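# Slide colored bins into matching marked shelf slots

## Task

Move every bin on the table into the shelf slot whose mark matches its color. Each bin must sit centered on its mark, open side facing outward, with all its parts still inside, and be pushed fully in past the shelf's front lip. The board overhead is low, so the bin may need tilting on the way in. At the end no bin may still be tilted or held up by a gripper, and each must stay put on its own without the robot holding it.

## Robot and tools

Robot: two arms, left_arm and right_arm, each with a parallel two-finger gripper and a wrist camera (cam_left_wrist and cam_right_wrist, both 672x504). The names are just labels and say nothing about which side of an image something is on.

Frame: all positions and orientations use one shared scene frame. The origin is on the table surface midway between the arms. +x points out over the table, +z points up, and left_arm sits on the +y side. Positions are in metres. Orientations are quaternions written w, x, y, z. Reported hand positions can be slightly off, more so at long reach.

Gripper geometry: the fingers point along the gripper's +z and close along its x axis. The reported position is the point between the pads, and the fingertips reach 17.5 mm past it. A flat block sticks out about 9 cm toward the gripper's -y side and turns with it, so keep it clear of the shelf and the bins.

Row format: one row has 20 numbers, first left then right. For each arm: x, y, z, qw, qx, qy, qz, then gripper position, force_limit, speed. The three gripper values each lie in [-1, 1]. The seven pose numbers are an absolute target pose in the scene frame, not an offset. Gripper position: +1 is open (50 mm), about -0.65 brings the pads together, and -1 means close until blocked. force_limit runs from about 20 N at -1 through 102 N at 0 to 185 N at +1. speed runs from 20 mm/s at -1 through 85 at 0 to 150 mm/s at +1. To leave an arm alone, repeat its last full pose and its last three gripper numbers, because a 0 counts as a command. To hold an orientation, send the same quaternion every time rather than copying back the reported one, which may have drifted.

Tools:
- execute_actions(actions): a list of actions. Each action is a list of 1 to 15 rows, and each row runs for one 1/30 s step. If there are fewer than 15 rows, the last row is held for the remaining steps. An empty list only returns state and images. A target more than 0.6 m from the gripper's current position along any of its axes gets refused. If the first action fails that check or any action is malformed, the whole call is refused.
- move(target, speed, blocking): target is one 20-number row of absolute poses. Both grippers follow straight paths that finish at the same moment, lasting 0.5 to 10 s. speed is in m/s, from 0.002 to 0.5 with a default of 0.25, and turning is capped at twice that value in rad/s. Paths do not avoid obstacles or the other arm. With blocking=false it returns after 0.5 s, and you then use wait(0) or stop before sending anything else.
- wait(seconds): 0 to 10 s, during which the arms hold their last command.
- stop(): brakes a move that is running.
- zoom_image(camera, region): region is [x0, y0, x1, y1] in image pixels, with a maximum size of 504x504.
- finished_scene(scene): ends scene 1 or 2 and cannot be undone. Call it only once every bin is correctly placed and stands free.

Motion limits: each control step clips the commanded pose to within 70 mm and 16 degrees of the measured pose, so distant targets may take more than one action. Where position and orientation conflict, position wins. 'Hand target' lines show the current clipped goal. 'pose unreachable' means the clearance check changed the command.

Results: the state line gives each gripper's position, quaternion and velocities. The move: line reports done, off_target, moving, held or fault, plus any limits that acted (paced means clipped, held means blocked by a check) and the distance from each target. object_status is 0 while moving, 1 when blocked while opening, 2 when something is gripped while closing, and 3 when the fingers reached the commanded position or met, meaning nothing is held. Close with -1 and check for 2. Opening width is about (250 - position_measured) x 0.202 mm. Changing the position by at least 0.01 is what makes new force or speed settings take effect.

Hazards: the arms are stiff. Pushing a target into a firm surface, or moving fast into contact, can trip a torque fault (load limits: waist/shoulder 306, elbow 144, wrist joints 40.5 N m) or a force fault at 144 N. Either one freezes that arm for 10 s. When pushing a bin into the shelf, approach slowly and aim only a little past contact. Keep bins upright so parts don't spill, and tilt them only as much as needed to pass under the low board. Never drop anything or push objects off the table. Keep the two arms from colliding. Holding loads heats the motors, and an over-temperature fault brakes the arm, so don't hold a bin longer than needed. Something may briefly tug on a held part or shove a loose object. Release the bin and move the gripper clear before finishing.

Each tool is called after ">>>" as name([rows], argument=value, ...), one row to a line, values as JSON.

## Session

>>> execute_actions(actions=[])

Scene clock: 0.00 s.
left_arm: end_effector_position=(+0.8527, +0.3386, +0.2554) position_measured=3 object_status=3 end_effector_quat_wxyz=(+0.101, -0.194, +0.783, -0.582) end_effector_velocity=(-0.000, -0.001, -0.001) end_effector_angular_velocity=(-0.000, +0.001, -0.001) | right_arm: end_effector_position=(+0.4114, -0.6684, +0.3406) position_measured=3 object_status=3 end_effector_quat_wxyz=(-0.520, +0.767, -0.345, +0.150) end_effector_velocity=(+0.000, +0.000, -0.000) end_effector_angular_velocity=(+0.000, -0.000, -0.001)
Joint positions: left_arm=[ 0.092  0.549  1.716 -1.599  1.047 -1.008] | right_arm=[-0.984 -0.305  2.442  0.975  1.677  1.016]
Joint velocities: left_arm=[-0.001  0.001 -0.    -0.    -0.     0.   ] | right_arm=[ 0.    -0.     0.001  0.001 -0.001  0.   ]
Joint torques (N m, as the joint torque sensors report them, + toward a larger angle): no reading
Hand target (left_arm): +0.853, +0.339, +0.255; +0.101, -0.194, +0.783, -0.582
Hand target (right_arm): +0.411, -0.668, +0.341; -0.520, +0.767, -0.345, +0.150

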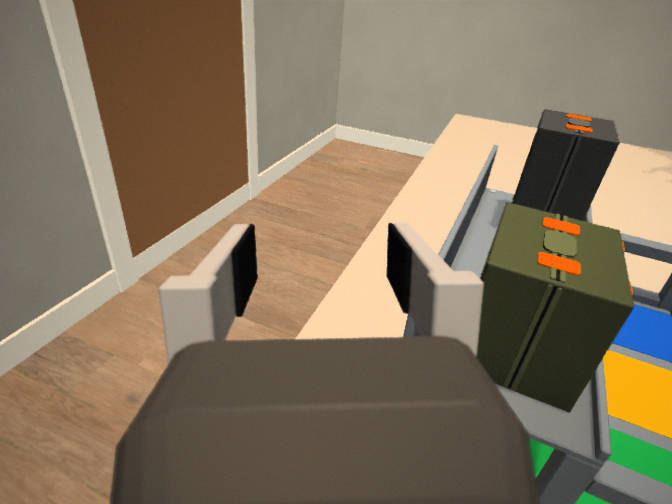

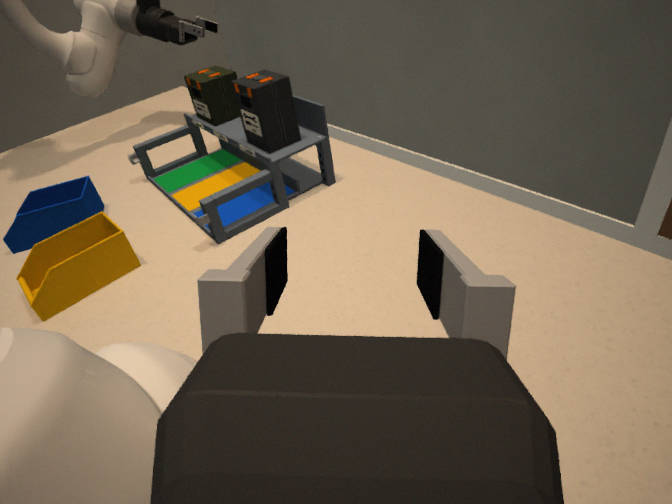

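>>> move(target=[0.69,0.56,0.2,0.6428,0.766,0,0,1,0,0,0.16,-0.02,0.5,-0.153,0.6903,-0.6903,0.153,1,0,0], speed=0.45)

action 0: the call puts the target (right_arm/x, right_arm/y, right_arm/z) 0.645 m from right_arm's end_effector_position in the last result along the gripper's own x axis as it stood there; a target may be at most 0.6 m away along each of those axes, so nothing of the call was run and nothing moved. Command a nearer target, and go on from there in a later call.

>>> move(target=[0.69,0.56,0.2,0.6428,0.766,0,0,1,0,0,0.18,-0.08,0.5,-0.153,0.6903,-0.6903,0.153,1,0,0], speed=0.45)

Scene clock: 13.33 s.
left_arm: end_effector_position=(+0.6900, +0.5598, +0.2002) position_measured=3 object_status=3 end_effector_quat_wxyz=(+0.643, +0.766, +0.000, +0.000) end_effector_velocity=(+0.000, +0.000, +0.000) end_effector_angular_velocity=(+0.000, +0.000, +0.001) | right_arm: end_effector_position=(+0.1792, -0.0797, +0.4990) position_measured=3 object_status=3 end_effector_quat_wxyz=(-0.153, +0.691, -0.689, +0.153) end_effector_velocity=(-0.000, +0.000, +0.000) end_effector_angular_velocity=(-0.000, +0.001, -0.000)
Joint positions: left_arm=[ 0.421  0.606  1.723 -1.229  1.671 -3.909] | right_arm=[-1.267 -1.481  1.585  1.221  2.679  2.909]
Joint velocities: left_arm=[ 0.    -0.    -0.    -0.    -0.    -0.001] | right_arm=[-0.     0.001 -0.002  0.002  0.001  0.002]
Joint torques (N m, as the joint torque sensors report them, + toward a larger angle): left_arm=[  1.54 -88.07 -29.9   -1.51   2.38   0.15] | right_arm=[  1.55 105.34  -0.01   0.73  -1.34   0.04]
Hand target (left_arm): +0.690, +0.560, +0.200; +0.643, +0.766, +0.000, -0.000
Hand target (right_arm): +0.179, -0.080, +0.499; -0.153, +0.691, -0.689, +0.153
Off the commanded pose (left_arm): 0.000 m, 0 deg.
Off the commanded pose (right_arm): 0.001 m, 0 deg.
move: done; limits=paced

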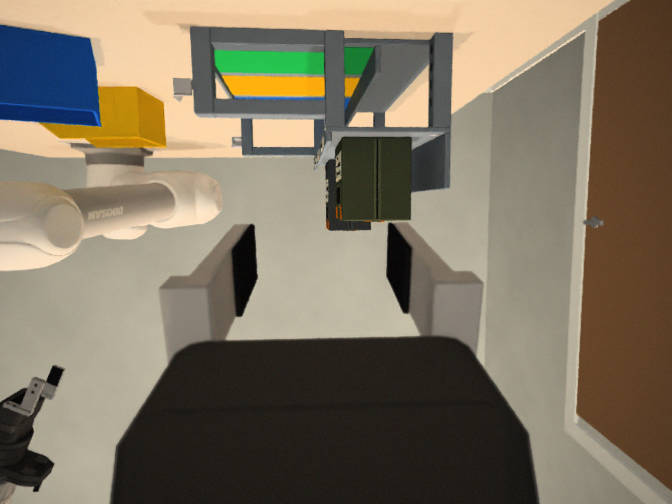

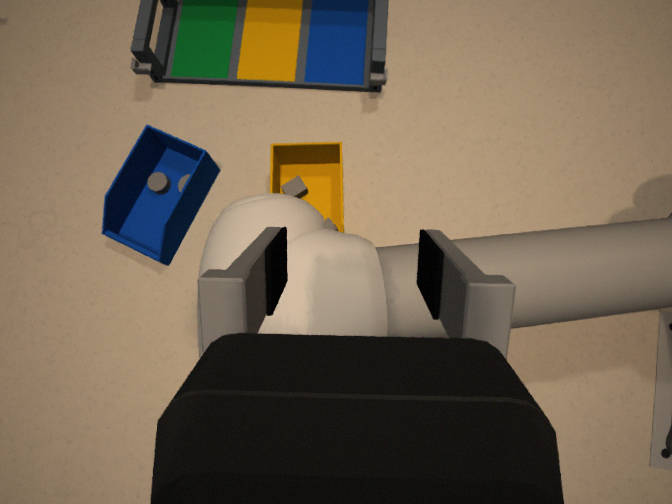

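>>> zoom_image(camera="cam_right_wrist", region=[90, 40, 400, 280])

>>> zoom_image(camera="cam_right_wrist", region=[240, 210, 480, 330])

>>> move(target=[0.72,0.53,0.116,0.6428,0.766,0,0,1,0,0,0.208,-0.34,0.54,-0.153,0.6903,-0.6903,0.153,1,0,0], speed=0.4)

>>> move(target=[0.72,0.53,0.116,0.6428,0.766,0,0,1,0,0,0.262,-0.84,0.55,-0.153,0.6903,-0.6903,0.153,1,0,0], speed=0.4)

Region (90, 40, 400, 280) of cam_right_wrist's 672x504 image, scaled by 1.626, with more detail than that image has; it fills the top 390 rows of this view, and the rest is white.

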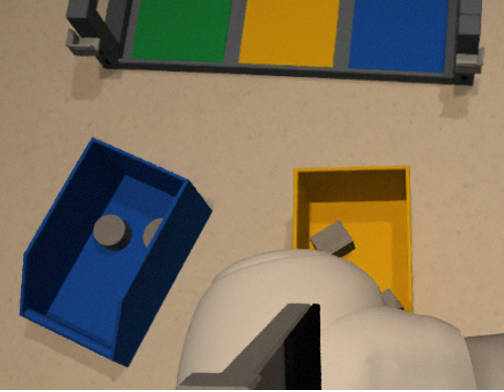

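Region (240, 210, 480, 330) of cam_right_wrist's 672x504 image, scaled by 2.100, with more detail than that image has.

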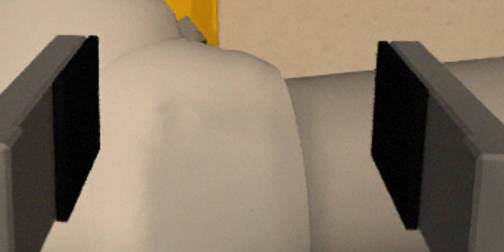

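Scene clock: 36.23 s.
left_arm: end_effector_position=(+0.7200, +0.5301, +0.1161) position_measured=3 object_status=3 end_effector_quat_wxyz=(+0.643, +0.766, +0.000, +0.000) end_effector_velocity=(+0.000, -0.000, -0.001) end_effector_angular_velocity=(-0.001, +0.001, +0.000) | right_arm: end_effector_position=(+0.2084, -0.3400, +0.5404) position_measured=3 object_status=3 end_effector_quat_wxyz=(-0.153, +0.690, -0.690, +0.153) end_effector_velocity=(+0.000, -0.001, +0.000) end_effector_angular_velocity=(+0.000, -0.000, -0.000)
Joint positions: left_arm=[ 0.373  0.727  1.701 -1.258  1.607 -3.827] | right_arm=[-1.239 -1.279  1.837  0.656  2.389  2.271]
Joint velocities: left_arm=[-0.     0.001  0.    -0.001 -0.     0.   ] | right_arm=[ 0.     0.001  0.    -0.001 -0.001 -0.001]
Joint torques (N m, as the joint torque sensors report them, + toward a larger angle): left_arm=[  2.6  -95.63 -25.97  -1.5    2.73  -0.09] | right_arm=[  2.09  79.83 -19.87   3.03  -0.94   0.05]
Hand target (left_arm): +0.720, +0.530, +0.116; +0.643, +0.766, +0.000, +0.000
Hand target (right_arm): +0.208, -0.340, +0.540; -0.153, +0.690, -0.690, +0.153
Off the commanded pose (left_arm): 0.000 m, 0 deg.
Off the commanded pose (right_arm): 0.001 m, 0 deg.
move: done

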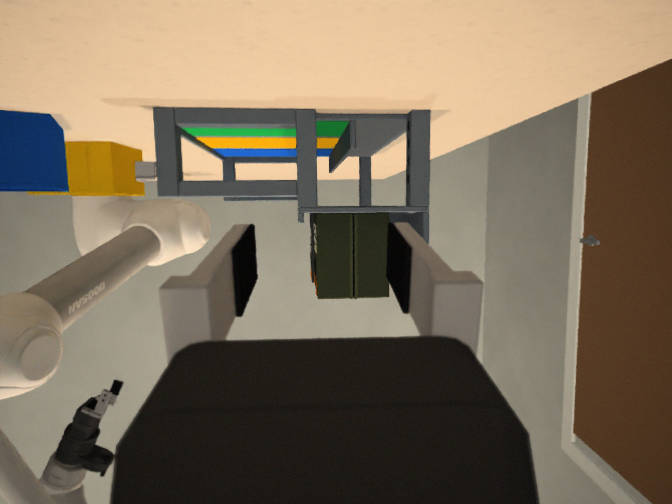

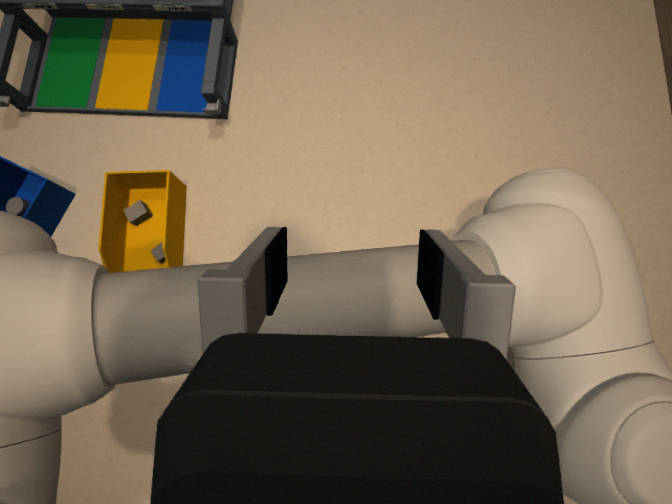

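Scene clock: 38.07 s.
left_arm: end_effector_position=(+0.7200, +0.5300, +0.1160) position_measured=3 object_status=3 end_effector_quat_wxyz=(+0.643, +0.766, -0.000, +0.000) end_effector_velocity=(-0.000, -0.000, +0.000) end_effector_angular_velocity=(+0.000, -0.000, -0.000) | right_arm: end_effector_position=(+0.2627, -0.8400, +0.5507) position_measured=3 object_status=3 end_effector_quat_wxyz=(-0.153, +0.690, -0.691, +0.153) end_effector_velocity=(+0.001, -0.001, -0.001) end_effector_angular_velocity=(+0.003, -0.002, -0.000)
Joint positions: left_arm=[ 0.373  0.727  1.701 -1.258  1.607 -3.827] | right_arm=[-1.393 -0.578  1.888  0.448  1.798  1.699]
Joint velocities: left_arm=[-0. -0. -0.  0.  0.  0.] | right_arm=[ 0.     0.002  0.001  0.002 -0.     0.001]
Joint torques (N m, as the joint torque sensors report them, + toward a larger angle): left_arm=[  1.07 -95.31 -26.15  -1.38   2.5   -0.26] | right_arm=[  1.79  15.3  -40.11   5.61  -0.13   0.12]
Hand target (left_arm): +0.720, +0.530, +0.116; +0.643, +0.766, -0.000, -0.000
Hand target (right_arm): +0.263, -0.840, +0.551; -0.153, +0.690, -0.691, +0.153
Off the commanded pose (left_arm): 0.000 m, 0 deg.
Off the commanded pose (right_arm): 0.001 m, 0 deg.
move: done; limits=paced

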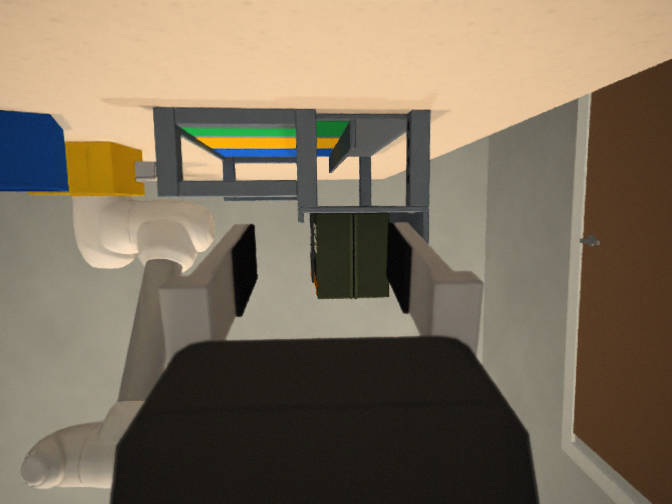

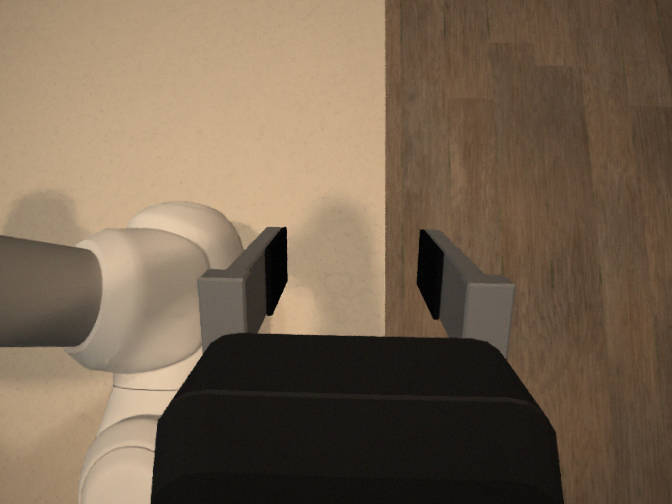

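>>> execute_actions(actions=[])

Scene clock: 54.47 s.
left_arm: end_effector_position=(+0.7200, +0.5300, +0.1160) position_measured=3 object_status=3 end_effector_quat_wxyz=(+0.643, +0.766, +0.000, -0.000) end_effector_velocity=(+0.000, +0.000, +0.000) end_effector_angular_velocity=(-0.000, -0.000, +0.001) | right_arm: end_effector_position=(+0.2627, -0.8401, +0.5507) position_measured=3 object_status=3 end_effector_quat_wxyz=(-0.153, +0.690, -0.691, +0.153) end_effector_velocity=(+0.000, +0.001, +0.000) end_effector_angular_velocity=(-0.001, -0.001, +0.001)
Joint positions: left_arm=[ 0.373  0.727  1.701 -1.258  1.607 -3.827] | right_arm=[-1.393 -0.578  1.888  0.448  1.798  1.699]
Joint velocities: left_arm=[ 0.    -0.     0.    -0.001 -0.     0.   ] | right_arm=[ 0.    -0.001  0.     0.001  0.    -0.001]
Joint torques (N m, as the joint torque sensors report them, + toward a larger angle): left_arm=[  1.38 -94.15 -25.73  -1.45   2.43  -0.18] | right_arm=[  1.51  16.59 -39.69   5.58  -0.07   0.08]
Hand target (left_arm): +0.720, +0.530, +0.116; +0.643, +0.766, -0.000, -0.000
Hand target (right_arm): +0.263, -0.840, +0.551; -0.153, +0.690, -0.691, +0.153
Off the commanded pose (left_arm): 0.000 m, 0 deg.
Off the commanded pose (right_arm): 0.001 m, 0 deg.

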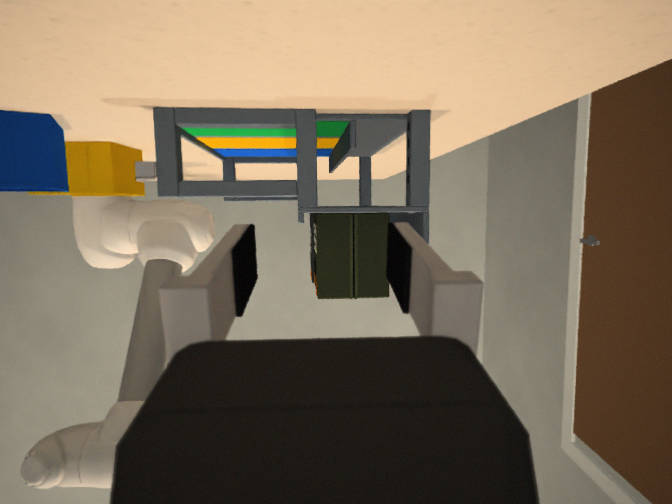

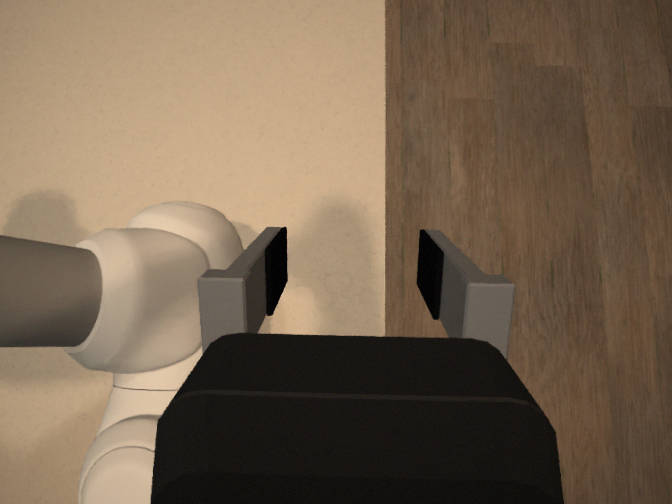

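>>> move(target=[0.72,0.53,0.116,0.6428,0.766,0,0,1,0,0, 0.55,-0.60,0.45,-0.153,0.6903,-0.6903,0.153,1,0,0], speed=0.3)

>>> move(target=[0.72,0.53,0.116,0.6428,0.766,0,0,1,0,0, 0.42,-0.10,0.36,-0.153,0.6903,-0.6903,0.153,1,0,0], speed=0.3)

Scene clock: 60.40 s.
left_arm: end_effector_position=(+0.7200, +0.5300, +0.1160) position_measured=3 object_status=3 end_effector_quat_wxyz=(+0.643, +0.766, +0.000, -0.000) end_effector_velocity=(+0.000, +0.000, +0.001) end_effector_angular_velocity=(+0.000, -0.001, +0.000) | right_arm: end_effector_position=(+0.5491, -0.5996, +0.4503) position_measured=3 object_status=3 end_effector_quat_wxyz=(-0.155, +0.690, -0.691, +0.152) end_effector_velocity=(+0.000, +0.001, +0.001) end_effector_angular_velocity=(+0.001, +0.001, -0.002)
Joint positions: left_arm=[ 0.373  0.727  1.701 -1.258  1.607 -3.827] | right_arm=[ 0.172 -0.388  1.979 -0.001  1.114  3.154]
Joint velocities: left_arm=[ 0.    -0.001 -0.    -0.     0.     0.   ] | right_arm=[ 0.002  0.001 -0.002 -0.001  0.001  0.004]
Joint torques (N m, as the joint torque sensors report them, + toward a larger angle): left_arm=[  1.82 -92.93 -26.18  -1.69   2.27   0.05] | right_arm=[  1.29  -5.21 -42.43   4.65  -1.22  -0.03]
Hand target (left_arm): +0.720, +0.530, +0.116; +0.643, +0.766, +0.000, -0.000
Hand target (right_arm): +0.549, -0.600, +0.450; -0.155, +0.690, -0.691, +0.152
Off the commanded pose (left_arm): 0.000 m, 0 deg.
Off the commanded pose (right_arm): 0.001 m, 0 deg.
move: done

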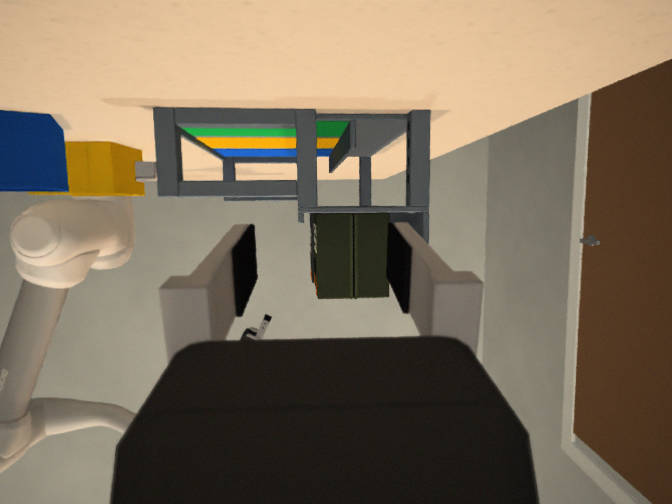

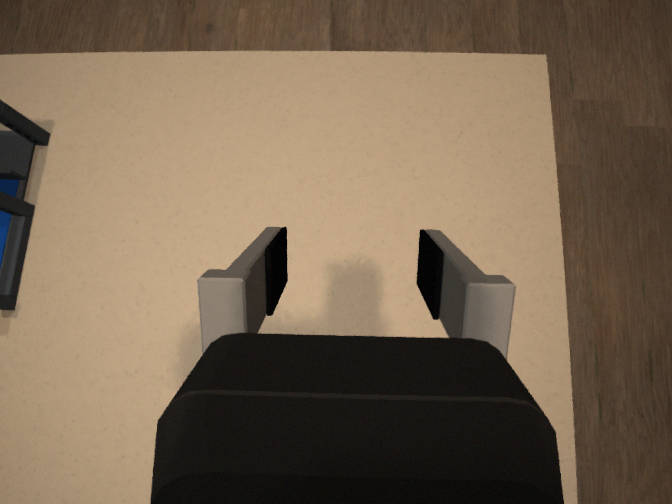

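Scene clock: 62.57 s.
left_arm: end_effector_position=(+0.7200, +0.5300, +0.1160) position_measured=3 object_status=3 end_effector_quat_wxyz=(+0.643, +0.766, +0.000, -0.000) end_effector_velocity=(-0.000, +0.001, +0.000) end_effector_angular_velocity=(+0.000, -0.000, +0.001) | right_arm: end_effector_position=(+0.4191, -0.1005, +0.3600) position_measured=3 object_status=3 end_effector_quat_wxyz=(-0.152, +0.690, -0.691, +0.152) end_effector_velocity=(+0.000, +0.000, +0.000) end_effector_angular_velocity=(-0.001, -0.001, +0.000)
Joint positions: left_arm=[ 0.373  0.727  1.701 -1.258  1.607 -3.827] | right_arm=[ 1.323  0.051  1.784 -0.433  1.16   4.45 ]
Joint velocities: left_arm=[ 0.001 -0.001  0.     0.001  0.    -0.   ] | right_arm=[ 0.     0.     0.    -0.001  0.     0.   ]
Joint torques (N m, as the joint torque sensors report them, + toward a larger angle): left_arm=[  2.03 -96.26 -26.01  -1.62   2.71  -0.14] | right_arm=[  0.68 -48.45 -39.87   3.17  -0.25   0.07]
Hand target (left_arm): +0.720, +0.530, +0.116; +0.643, +0.766, +0.000, -0.000
Hand target (right_arm): +0.419, -0.100, +0.360; -0.152, +0.691, -0.691, +0.152
Off the commanded pose (left_arm): 0.000 m, 0 deg.
Off the commanded pose (right_arm): 0.001 m, 0 deg.
move: done

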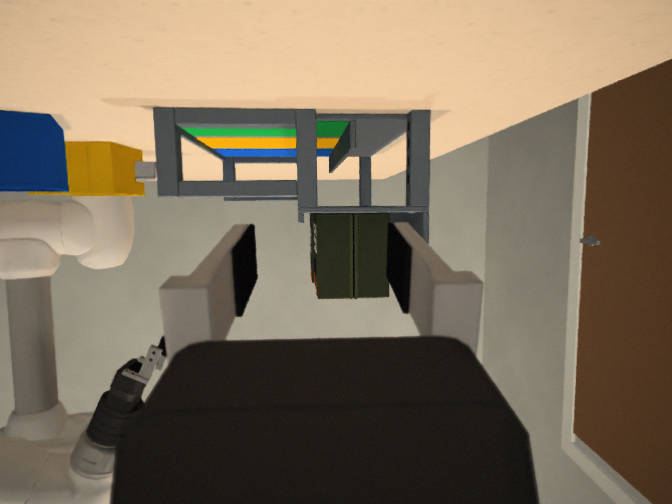

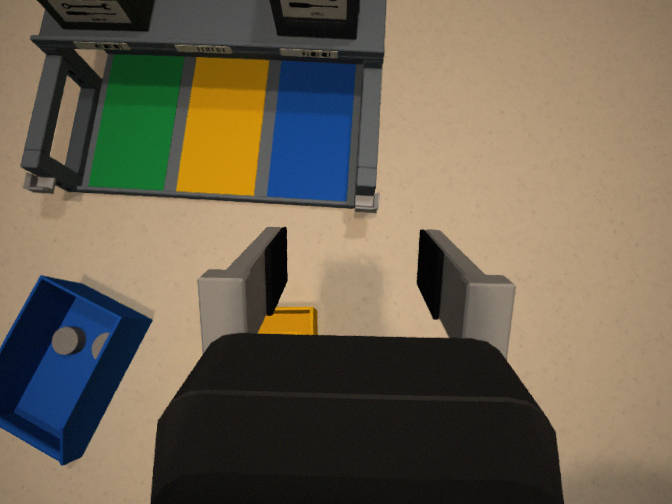

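>>> zoom_image(camera="cam_right_wrist", region=[20, 30, 220, 220])

>>> zoom_image(camera="cam_right_wrist", region=[200, 30, 400, 220])

Region (20, 30, 220, 220) of cam_right_wrist's 672x504 image, scaled by 2.520, with more detail than that image has; it fills the top 479 rows of this view, and the rest is white.

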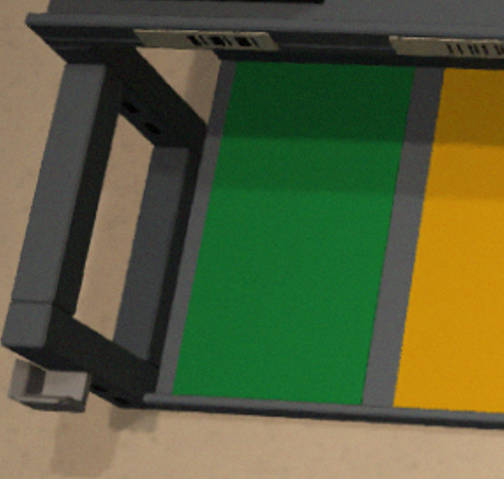

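Region (200, 30, 400, 220) of cam_right_wrist's 672x504 image, scaled by 2.520, with more detail than that image has; it fills the top 479 rows of this view, and the rest is white.

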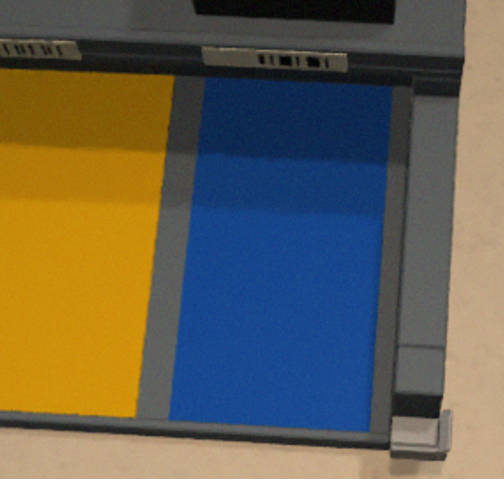

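>>> zoom_image(camera="cam_right_wrist", region=[0, 260, 200, 480])

Region (0, 260, 200, 480) of cam_right_wrist's 672x504 image, scaled by 2.291, with more detail than that image has; it fills the left 458 columns of this view, and the rest is white.

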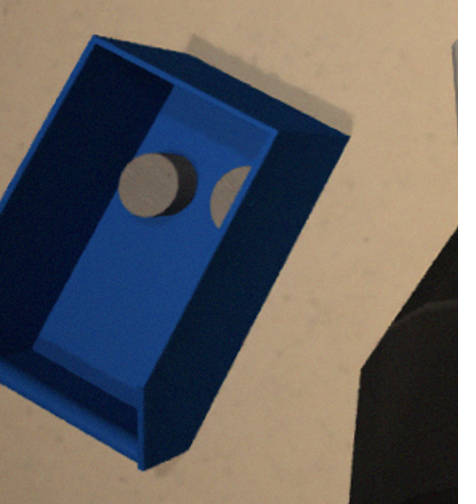

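>>> move(target=[0.72,0.53,0.116,0.6428,0.766,0,0,1,0,0, 0.367,0.254,0.13,-0.1191,0.5374,-0.8150,0.1807,0.3,0,0], speed=0.3)

Scene clock: 98.43 s.
left_arm: end_effector_position=(+0.7200, +0.5300, +0.1160) position_measured=3 object_status=3 end_effector_quat_wxyz=(+0.643, +0.766, +0.000, -0.000) end_effector_velocity=(+0.000, +0.000, +0.000) end_effector_angular_velocity=(+0.000, -0.001, +0.000) | right_arm: end_effector_position=(+0.3666, +0.2541, +0.1305) position_measured=107 object_status=3 end_effector_quat_wxyz=(+0.119, -0.537, +0.815, -0.181) end_effector_velocity=(-0.000, +0.000, -0.001) end_effector_angular_velocity=(-0.002, +0.000, -0.000)
Joint positions: left_arm=[ 0.373  0.727  1.701 -1.258  1.607 -3.827] | right_arm=[ 1.535  0.789  1.136 -0.439  1.337  5.05 ]
Joint velocities: left_arm=[ 0.    -0.001 -0.     0.    -0.    -0.   ] | right_arm=[ 0.     0.001 -0.001 -0.     0.001 -0.   ]
Joint torques (N m, as the joint torque sensors report them, + toward a larger angle): left_arm=[  1.46 -94.7  -25.89  -1.74   2.58   0.13] | right_arm=[   2.26 -115.76  -37.97    2.91    0.55    0.05]
Hand target (left_arm): +0.720, +0.530, +0.116; +0.643, +0.766, +0.000, +0.000
Hand target (right_arm): +0.367, +0.254, +0.130; +0.119, -0.537, +0.815, -0.181
Off the commanded pose (left_arm): 0.000 m, 0 deg.
Off the commanded pose (right_arm): 0.001 m, 0 deg.
move: done

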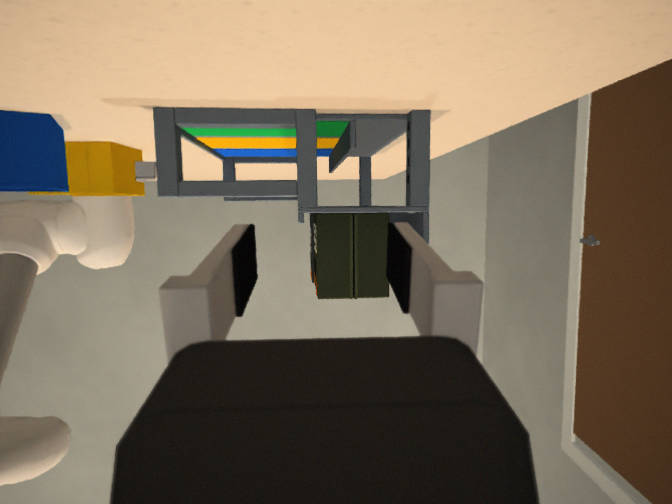

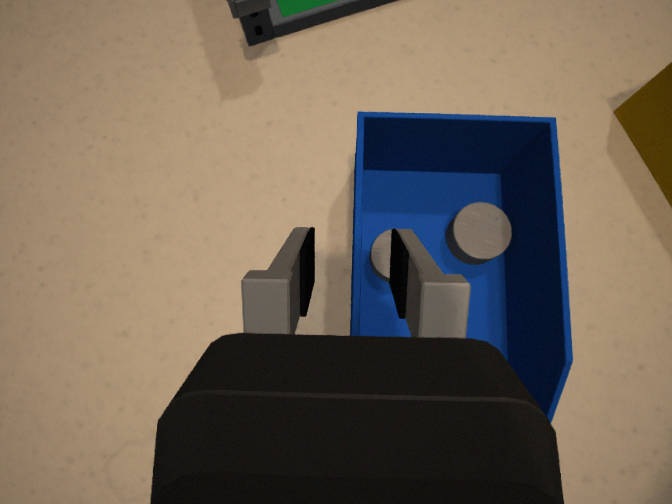

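>>> zoom_image(camera="cam_right_wrist", region=[280, 90, 530, 340])

Region (280, 90, 530, 340) of cam_right_wrist's 672x504 image, scaled by 2.016, with more detail than that image has.

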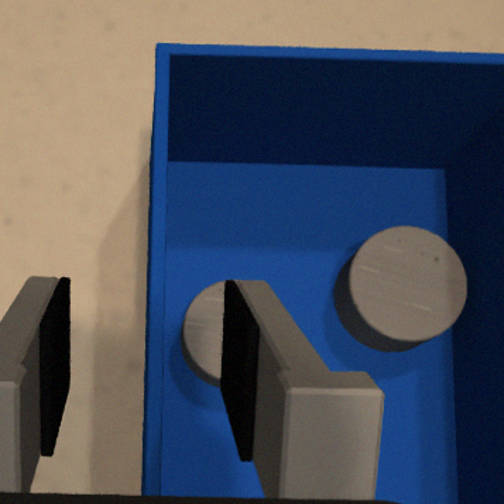

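>>> move(target=[0.72,0.53,0.116,0.6428,0.766,0,0,1,0,0, 0.3675,0.2505,0.057,-0.1182,0.5332,-0.8178,0.1812,0.3,0,0], speed=0.12)

Scene clock: 109.23 s.
left_arm: end_effector_position=(+0.7200, +0.5300, +0.1160) position_measured=3 object_status=3 end_effector_quat_wxyz=(+0.643, +0.766, -0.000, +0.000) end_effector_velocity=(-0.000, +0.000, -0.001) end_effector_angular_velocity=(-0.000, +0.001, +0.001) | right_arm: end_effector_position=(+0.3675, +0.2506, +0.0571) position_measured=107 object_status=3 end_effector_quat_wxyz=(+0.118, -0.533, +0.818, -0.181) end_effector_velocity=(+0.001, +0.000, -0.001) end_effector_angular_velocity=(-0.000, -0.002, +0.001)
Joint positions: left_arm=[ 0.373  0.727  1.701 -1.258  1.607 -3.827] | right_arm=[ 1.534  0.837  1.189 -0.45   1.248  5.103]
Joint velocities: left_arm=[ 0.001  0.001  0.    -0.    -0.    -0.   ] | right_arm=[-0.     0.002 -0.    -0.002 -0.001  0.001]
Joint torques (N m, as the joint torque sensors report them, + toward a larger angle): left_arm=[  1.24 -93.8  -26.1   -1.62   2.66   0.05] | right_arm=[   2.4  -117.09  -36.45    2.67    0.7     0.01]
Hand target (left_arm): +0.720, +0.530, +0.116; +0.643, +0.766, +0.000, +0.000
Hand target (right_arm): +0.368, +0.251, +0.057; +0.118, -0.533, +0.818, -0.181
Off the commanded pose (left_arm): 0.000 m, 0 deg.
Off the commanded pose (right_arm): 0.000 m, 0 deg.
move: done

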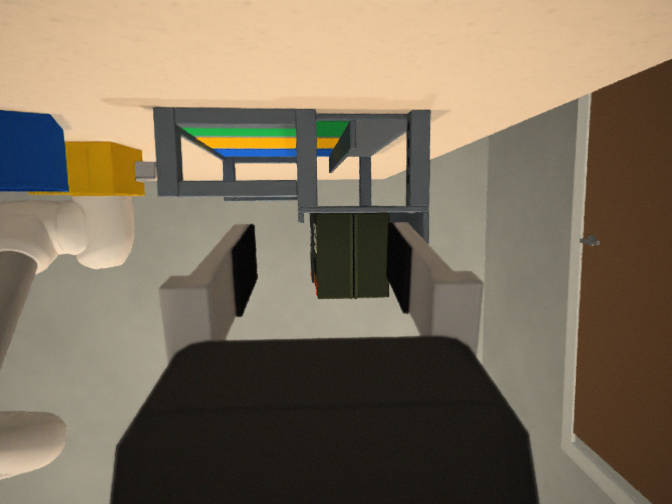

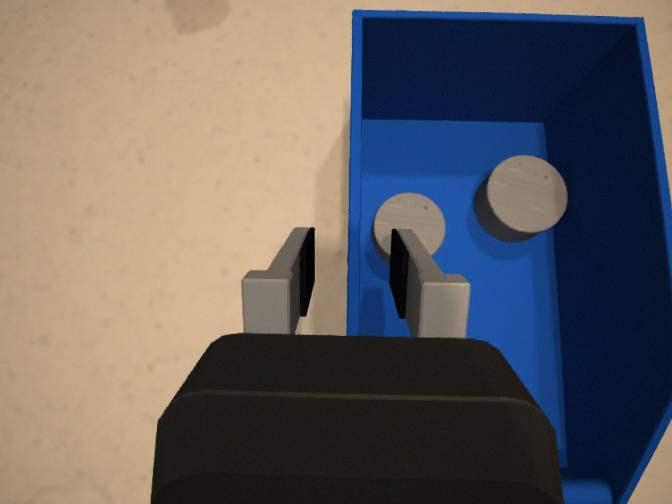

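Well centered. Grip.

>>> move(target=[0.72,0.53,0.116,0.6428,0.766,0,0,1,0,0, 0.3675,0.2505,0.057,-0.1182,0.5332,-0.8178,0.1812,-1,0.2,0], speed=0.12)

Scene clock: 119.27 s.
left_arm: end_effector_position=(+0.7200, +0.5300, +0.1160) position_measured=3 object_status=3 end_effector_quat_wxyz=(+0.643, +0.766, +0.000, +0.000) end_effector_velocity=(+0.000, +0.000, +0.001) end_effector_angular_velocity=(+0.001, -0.001, -0.000) | right_arm: end_effector_position=(+0.3675, +0.2505, +0.0569) position_measured=240 object_status=2 end_effector_quat_wxyz=(+0.118, -0.533, +0.818, -0.181) end_effector_velocity=(-0.001, -0.000, -0.001) end_effector_angular_velocity=(-0.000, +0.002, -0.001)
Joint positions: left_arm=[ 0.373  0.727  1.701 -1.258  1.607 -3.827] | right_arm=[ 1.534  0.837  1.189 -0.45   1.248  5.103]
Joint velocities: left_arm=[ 0.    -0.001 -0.     0.    -0.     0.   ] | right_arm=[-0.     0.     0.001  0.002  0.     0.   ]
Joint torques (N m, as the joint torque sensors report them, + toward a larger angle): left_arm=[  2.1  -95.28 -25.42  -1.52   2.62   0.15] | right_arm=[   0.09 -114.02  -34.55    3.13    1.21   -0.04]
Hand target (left_arm): +0.720, +0.530, +0.116; +0.643, +0.766, -0.000, +0.000
Hand target (right_arm): +0.368, +0.251, +0.057; +0.118, -0.533, +0.818, -0.181
Off the commanded pose (left_arm): 0.000 m, 0 deg.
Off the commanded pose (right_arm): 0.000 m, 0 deg.
move: done

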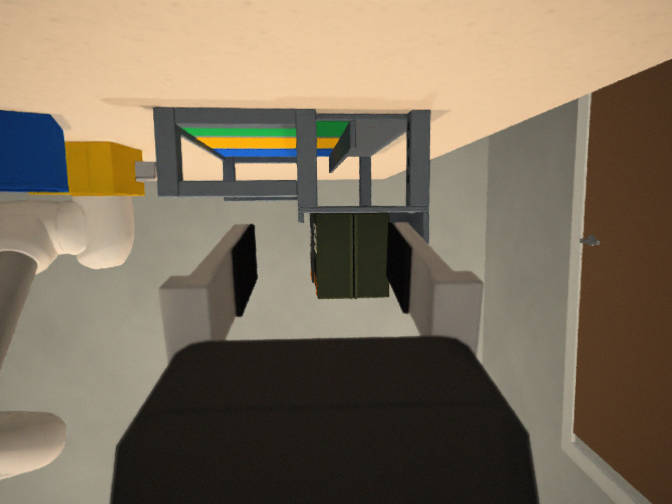

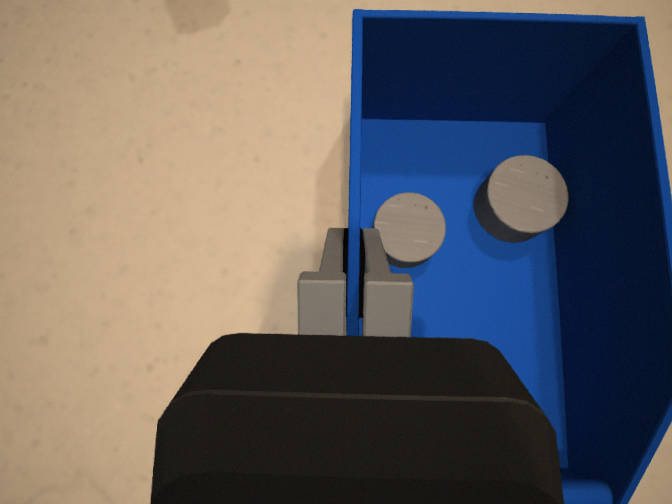

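>>> move(target=[0.72,0.53,0.116,0.6428,0.766,0,0,1,0,0, 0.385,0.235,0.15,-0.1182,0.5332,-0.8178,0.1812,-1,0.2,0], speed=0.15)

>>> move(target=[0.70,0.53,0.116,0.6428,0.766,0,0,1,0,0, 0.575,-0.002,0.135,-0.1142,0.6820,-0.7124,0.1192,-1,0.2,0], speed=0.2)

Scene clock: 128.90 s.
left_arm: end_effector_position=(+0.7200, +0.5300, +0.1160) position_measured=3 object_status=3 end_effector_quat_wxyz=(+0.643, +0.766, -0.000, +0.000) end_effector_velocity=(+0.000, +0.001, -0.000) end_effector_angular_velocity=(-0.000, +0.001, +0.001) | right_arm: end_effector_position=(+0.3850, +0.2349, +0.1499) position_measured=240 object_status=2 end_effector_quat_wxyz=(+0.118, -0.533, +0.818, -0.181) end_effector_velocity=(-0.000, +0.000, +0.001) end_effector_angular_velocity=(+0.001, +0.002, -0.001)
Joint positions: left_arm=[ 0.373  0.727  1.701 -1.258  1.607 -3.827] | right_arm=[ 1.512  0.753  1.164 -0.44   1.338  5.036]
Joint velocities: left_arm=[ 0.001  0.001 -0.    -0.    -0.     0.   ] | right_arm=[-0.    -0.001 -0.001  0.002  0.001 -0.001]
Joint torques (N m, as the joint torque sensors report them, + toward a larger angle): left_arm=[  2.13 -96.57 -26.5   -1.48   2.67  -0.23] | right_arm=[   1.85 -116.54  -40.01    2.12    0.97    0.04]
Hand target (left_arm): +0.720, +0.530, +0.116; +0.643, +0.766, -0.000, +0.000
Hand target (right_arm): +0.385, +0.235, +0.150; +0.118, -0.533, +0.818, -0.181
Off the commanded pose (left_arm): 0.000 m, 0 deg.
Off the commanded pose (right_arm): 0.000 m, 0 deg.
move: done

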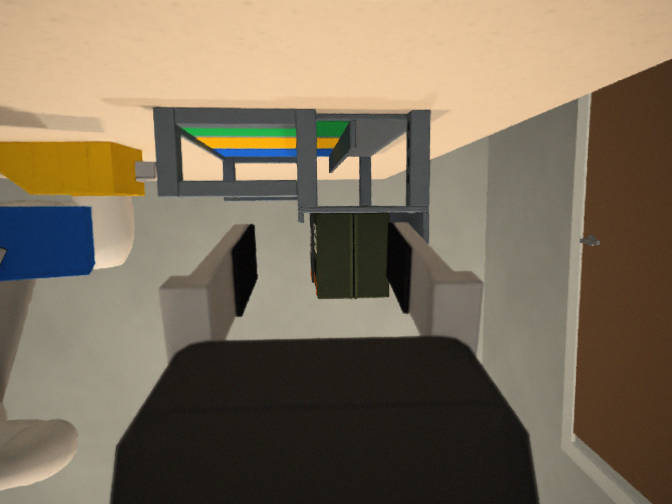

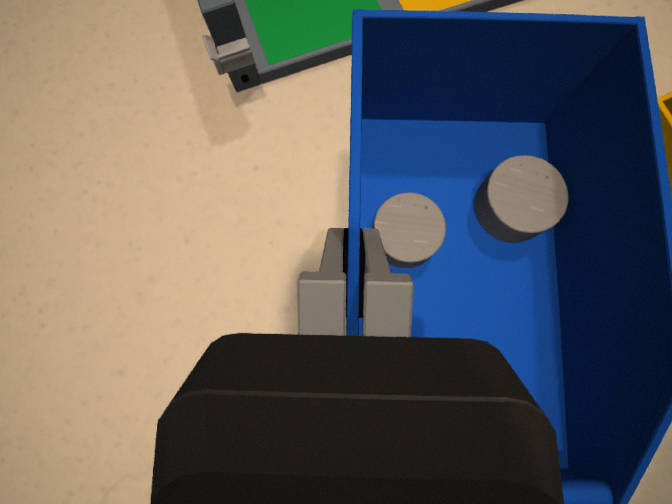

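Scene clock: 130.83 s.
left_arm: end_effector_position=(+0.7000, +0.5300, +0.1160) position_measured=3 object_status=3 end_effector_quat_wxyz=(+0.643, +0.766, +0.000, +0.000) end_effector_velocity=(+0.000, -0.001, -0.000) end_effector_angular_velocity=(-0.001, +0.000, -0.000) | right_arm: end_effector_position=(+0.5754, -0.0016, +0.1350) position_measured=240 object_status=2 end_effector_quat_wxyz=(-0.115, +0.682, -0.713, +0.119) end_effector_velocity=(+0.000, -0.000, -0.000) end_effector_angular_velocity=(+0.001, +0.000, +0.000)
Joint positions: left_arm=[ 0.38   0.707  1.744 -1.252  1.605 -3.804] | right_arm=[ 1.152  0.452  1.676 -0.375  0.874  4.4  ]
Joint velocities: left_arm=[-0.001  0.     0.    -0.001  0.     0.   ] | right_arm=[-0.001 -0.     0.     0.001 -0.001 -0.001]
Joint torques (N m, as the joint torque sensors report them, + toward a larger angle): left_arm=[  1.02 -93.16 -25.55  -1.53   2.75  -0.09] | right_arm=[  0.81 -86.56 -36.86   2.52  -0.18  -0.36]
Hand target (left_arm): +0.700, +0.530, +0.116; +0.643, +0.766, +0.000, +0.000
Hand target (right_arm): +0.575, -0.002, +0.135; -0.115, +0.682, -0.713, +0.119
Off the commanded pose (left_arm): 0.000 m, 0 deg.
Off the commanded pose (right_arm): 0.001 m, 0 deg.
move: done

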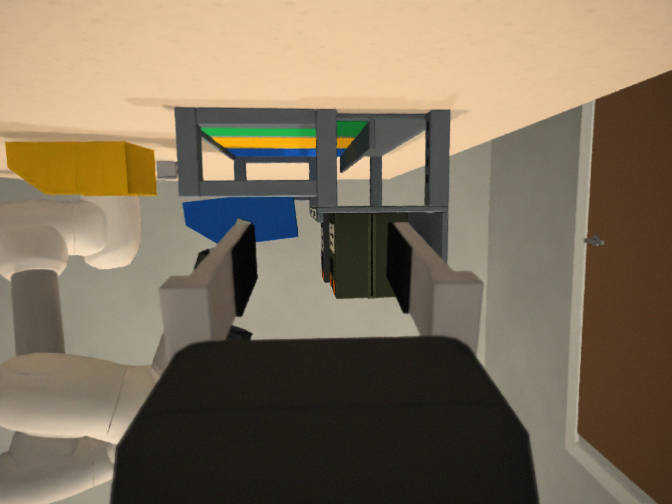

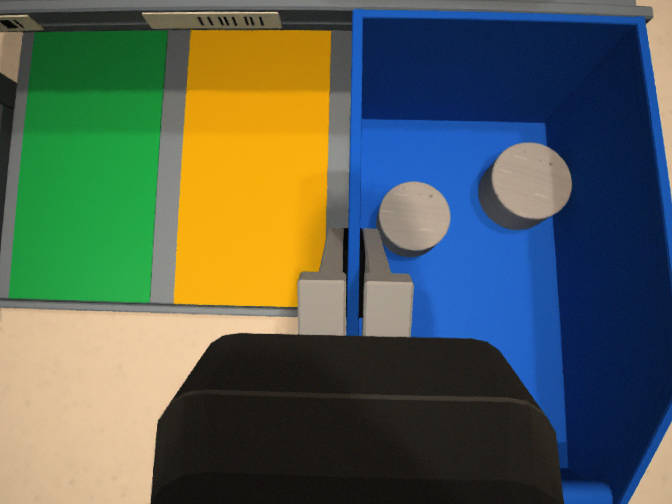

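>>> move(target=[0.66,0.53,0.116,0.6428,0.766,0,0,1,0,0, 0.578,-0.003,0.082,-0.1142,0.6820,-0.7124,0.1192,-1,0.2,0], speed=0.08)

>>> zoom_image(camera="cam_left_wrist", region=[190, 100, 430, 250])

Scene clock: 138.90 s.
left_arm: end_effector_position=(+0.6600, +0.5300, +0.1160) position_measured=3 object_status=3 end_effector_quat_wxyz=(+0.643, +0.766, -0.000, +0.000) end_effector_velocity=(-0.000, +0.000, +0.000) end_effector_angular_velocity=(-0.000, +0.000, +0.001) | right_arm: end_effector_position=(+0.5781, -0.0029, +0.0821) position_measured=240 object_status=2 end_effector_quat_wxyz=(-0.114, +0.682, -0.712, +0.119) end_effector_velocity=(+0.000, +0.000, -0.000) end_effector_angular_velocity=(-0.001, -0.001, +0.001)
Joint positions: left_arm=[ 0.395  0.668  1.827 -1.239  1.599 -3.759] | right_arm=[ 1.148  0.501  1.712 -0.402  0.795  4.437]
Joint velocities: left_arm=[ 0.001 -0.     0.001 -0.     0.     0.   ] | right_arm=[-0.     0.     0.    -0.002 -0.    -0.   ]
Joint torques (N m, as the joint torque sensors report them, + toward a larger angle): left_arm=[  1.54 -89.77 -23.35  -1.36   2.73  -0.26] | right_arm=[  1.66 -89.68 -34.93   2.53  -0.04   0.  ]
Hand target (left_arm): +0.660, +0.530, +0.116; +0.643, +0.766, +0.000, +0.000
Hand target (right_arm): +0.578, -0.003, +0.082; -0.114, +0.682, -0.712, +0.119
Off the commanded pose (left_arm): 0.000 m, 0 deg.
Off the commanded pose (right_arm): 0.000 m, 0 deg.
move: done

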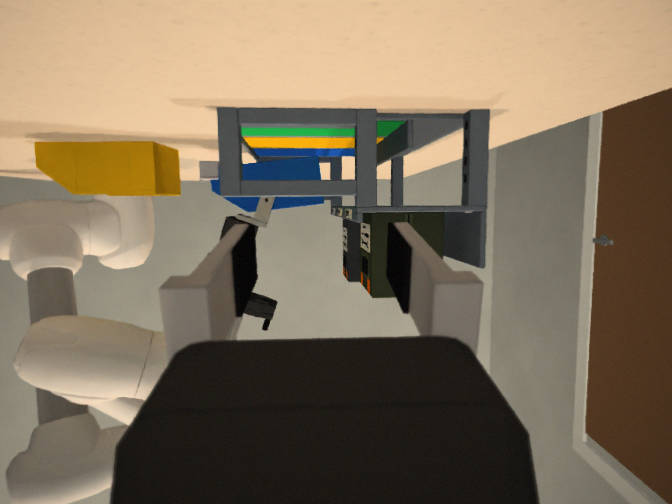

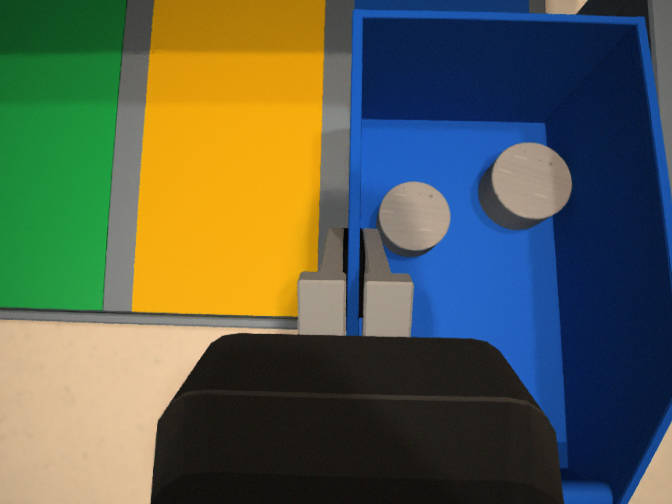

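Region (190, 100, 430, 250) of cam_left_wrist's 672x504 image, scaled by 2.100, with more detail than that image has; it fills the top 315 rows of this view, and the rest is white.

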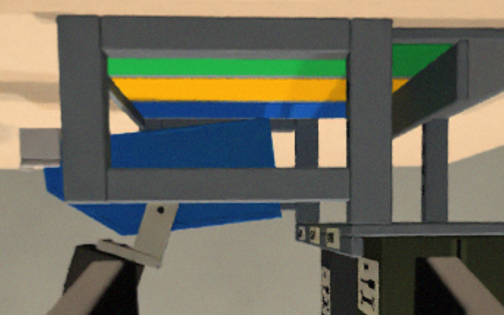

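>>> zoom_image(camera="cam_right_wrist", region=[290, 0, 410, 240])

Region (290, 0, 410, 240) of cam_right_wrist's 672x504 image, scaled by 2.100, with more detail than that image has.

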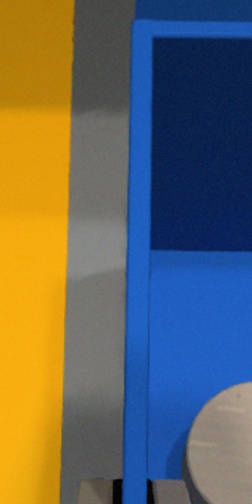

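>>> move(target=[0.735,0.53,0.116,0.6428,0.766,0,0,1,0,0, 0.642,-0.0051,0.077,-0.1142,0.6820,-0.7124,0.1192,-1,0.2,0], speed=0.06)

>>> zoom_image(camera="cam_left_wrist", region=[150, 100, 390, 250])

Scene clock: 154.17 s.
left_arm: end_effector_position=(+0.7350, +0.5301, +0.1160) position_measured=3 object_status=3 end_effector_quat_wxyz=(+0.643, +0.766, -0.000, -0.000) end_effector_velocity=(+0.000, +0.001, -0.000) end_effector_angular_velocity=(-0.000, +0.000, +0.001) | right_arm: end_effector_position=(+0.6420, -0.0050, +0.0771) position_measured=240 object_status=2 end_effector_quat_wxyz=(-0.114, +0.682, -0.712, +0.119) end_effector_velocity=(+0.000, +0.001, -0.000) end_effector_angular_velocity=(+0.001, +0.001, -0.001)
Joint positions: left_arm=[ 0.368  0.742  1.668 -1.263  1.61  -3.844] | right_arm=[ 1.078  0.549  1.642 -0.384  0.793  4.352]
Joint velocities: left_arm=[ 0.001  0.    -0.    -0.     0.    -0.   ] | right_arm=[-0.     0.001 -0.001  0.002  0.    -0.   ]
Joint torques (N m, as the joint torque sensors report them, + toward a larger angle): left_arm=[  1.57 -96.88 -26.91  -1.57   2.64   0.02] | right_arm=[  1.21 -94.1  -35.65   2.54  -0.23   0.  ]
Hand target (left_arm): +0.735, +0.530, +0.116; +0.643, +0.766, -0.000, -0.000
Hand target (right_arm): +0.642, -0.005, +0.077; -0.114, +0.682, -0.712, +0.119
Off the commanded pose (left_arm): 0.000 m, 0 deg.
Off the commanded pose (right_arm): 0.000 m, 0 deg.
move: done

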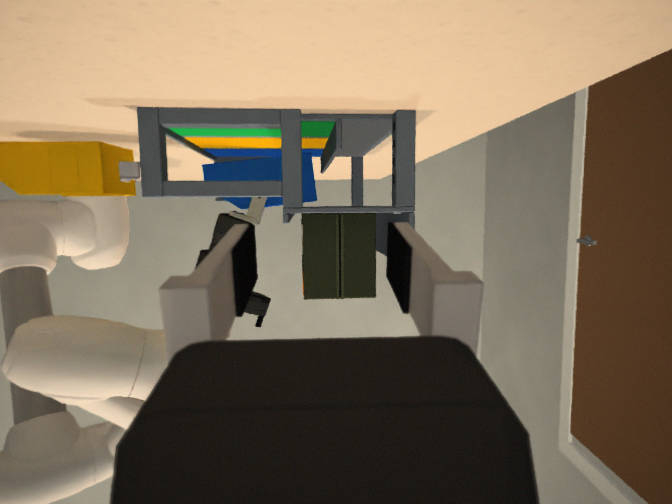

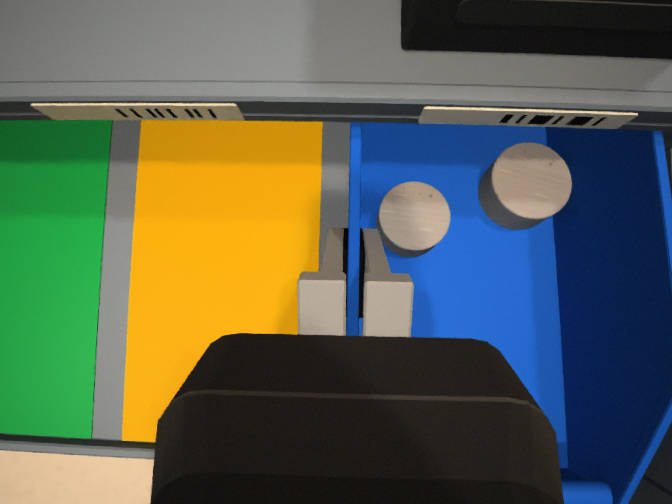

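Region (150, 100, 390, 250) of cam_left_wrist's 672x504 image, scaled by 2.100, with more detail than that image has; it fills the top 315 rows of this view, and the rest is white.

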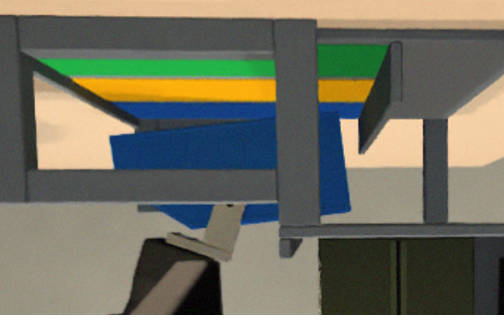

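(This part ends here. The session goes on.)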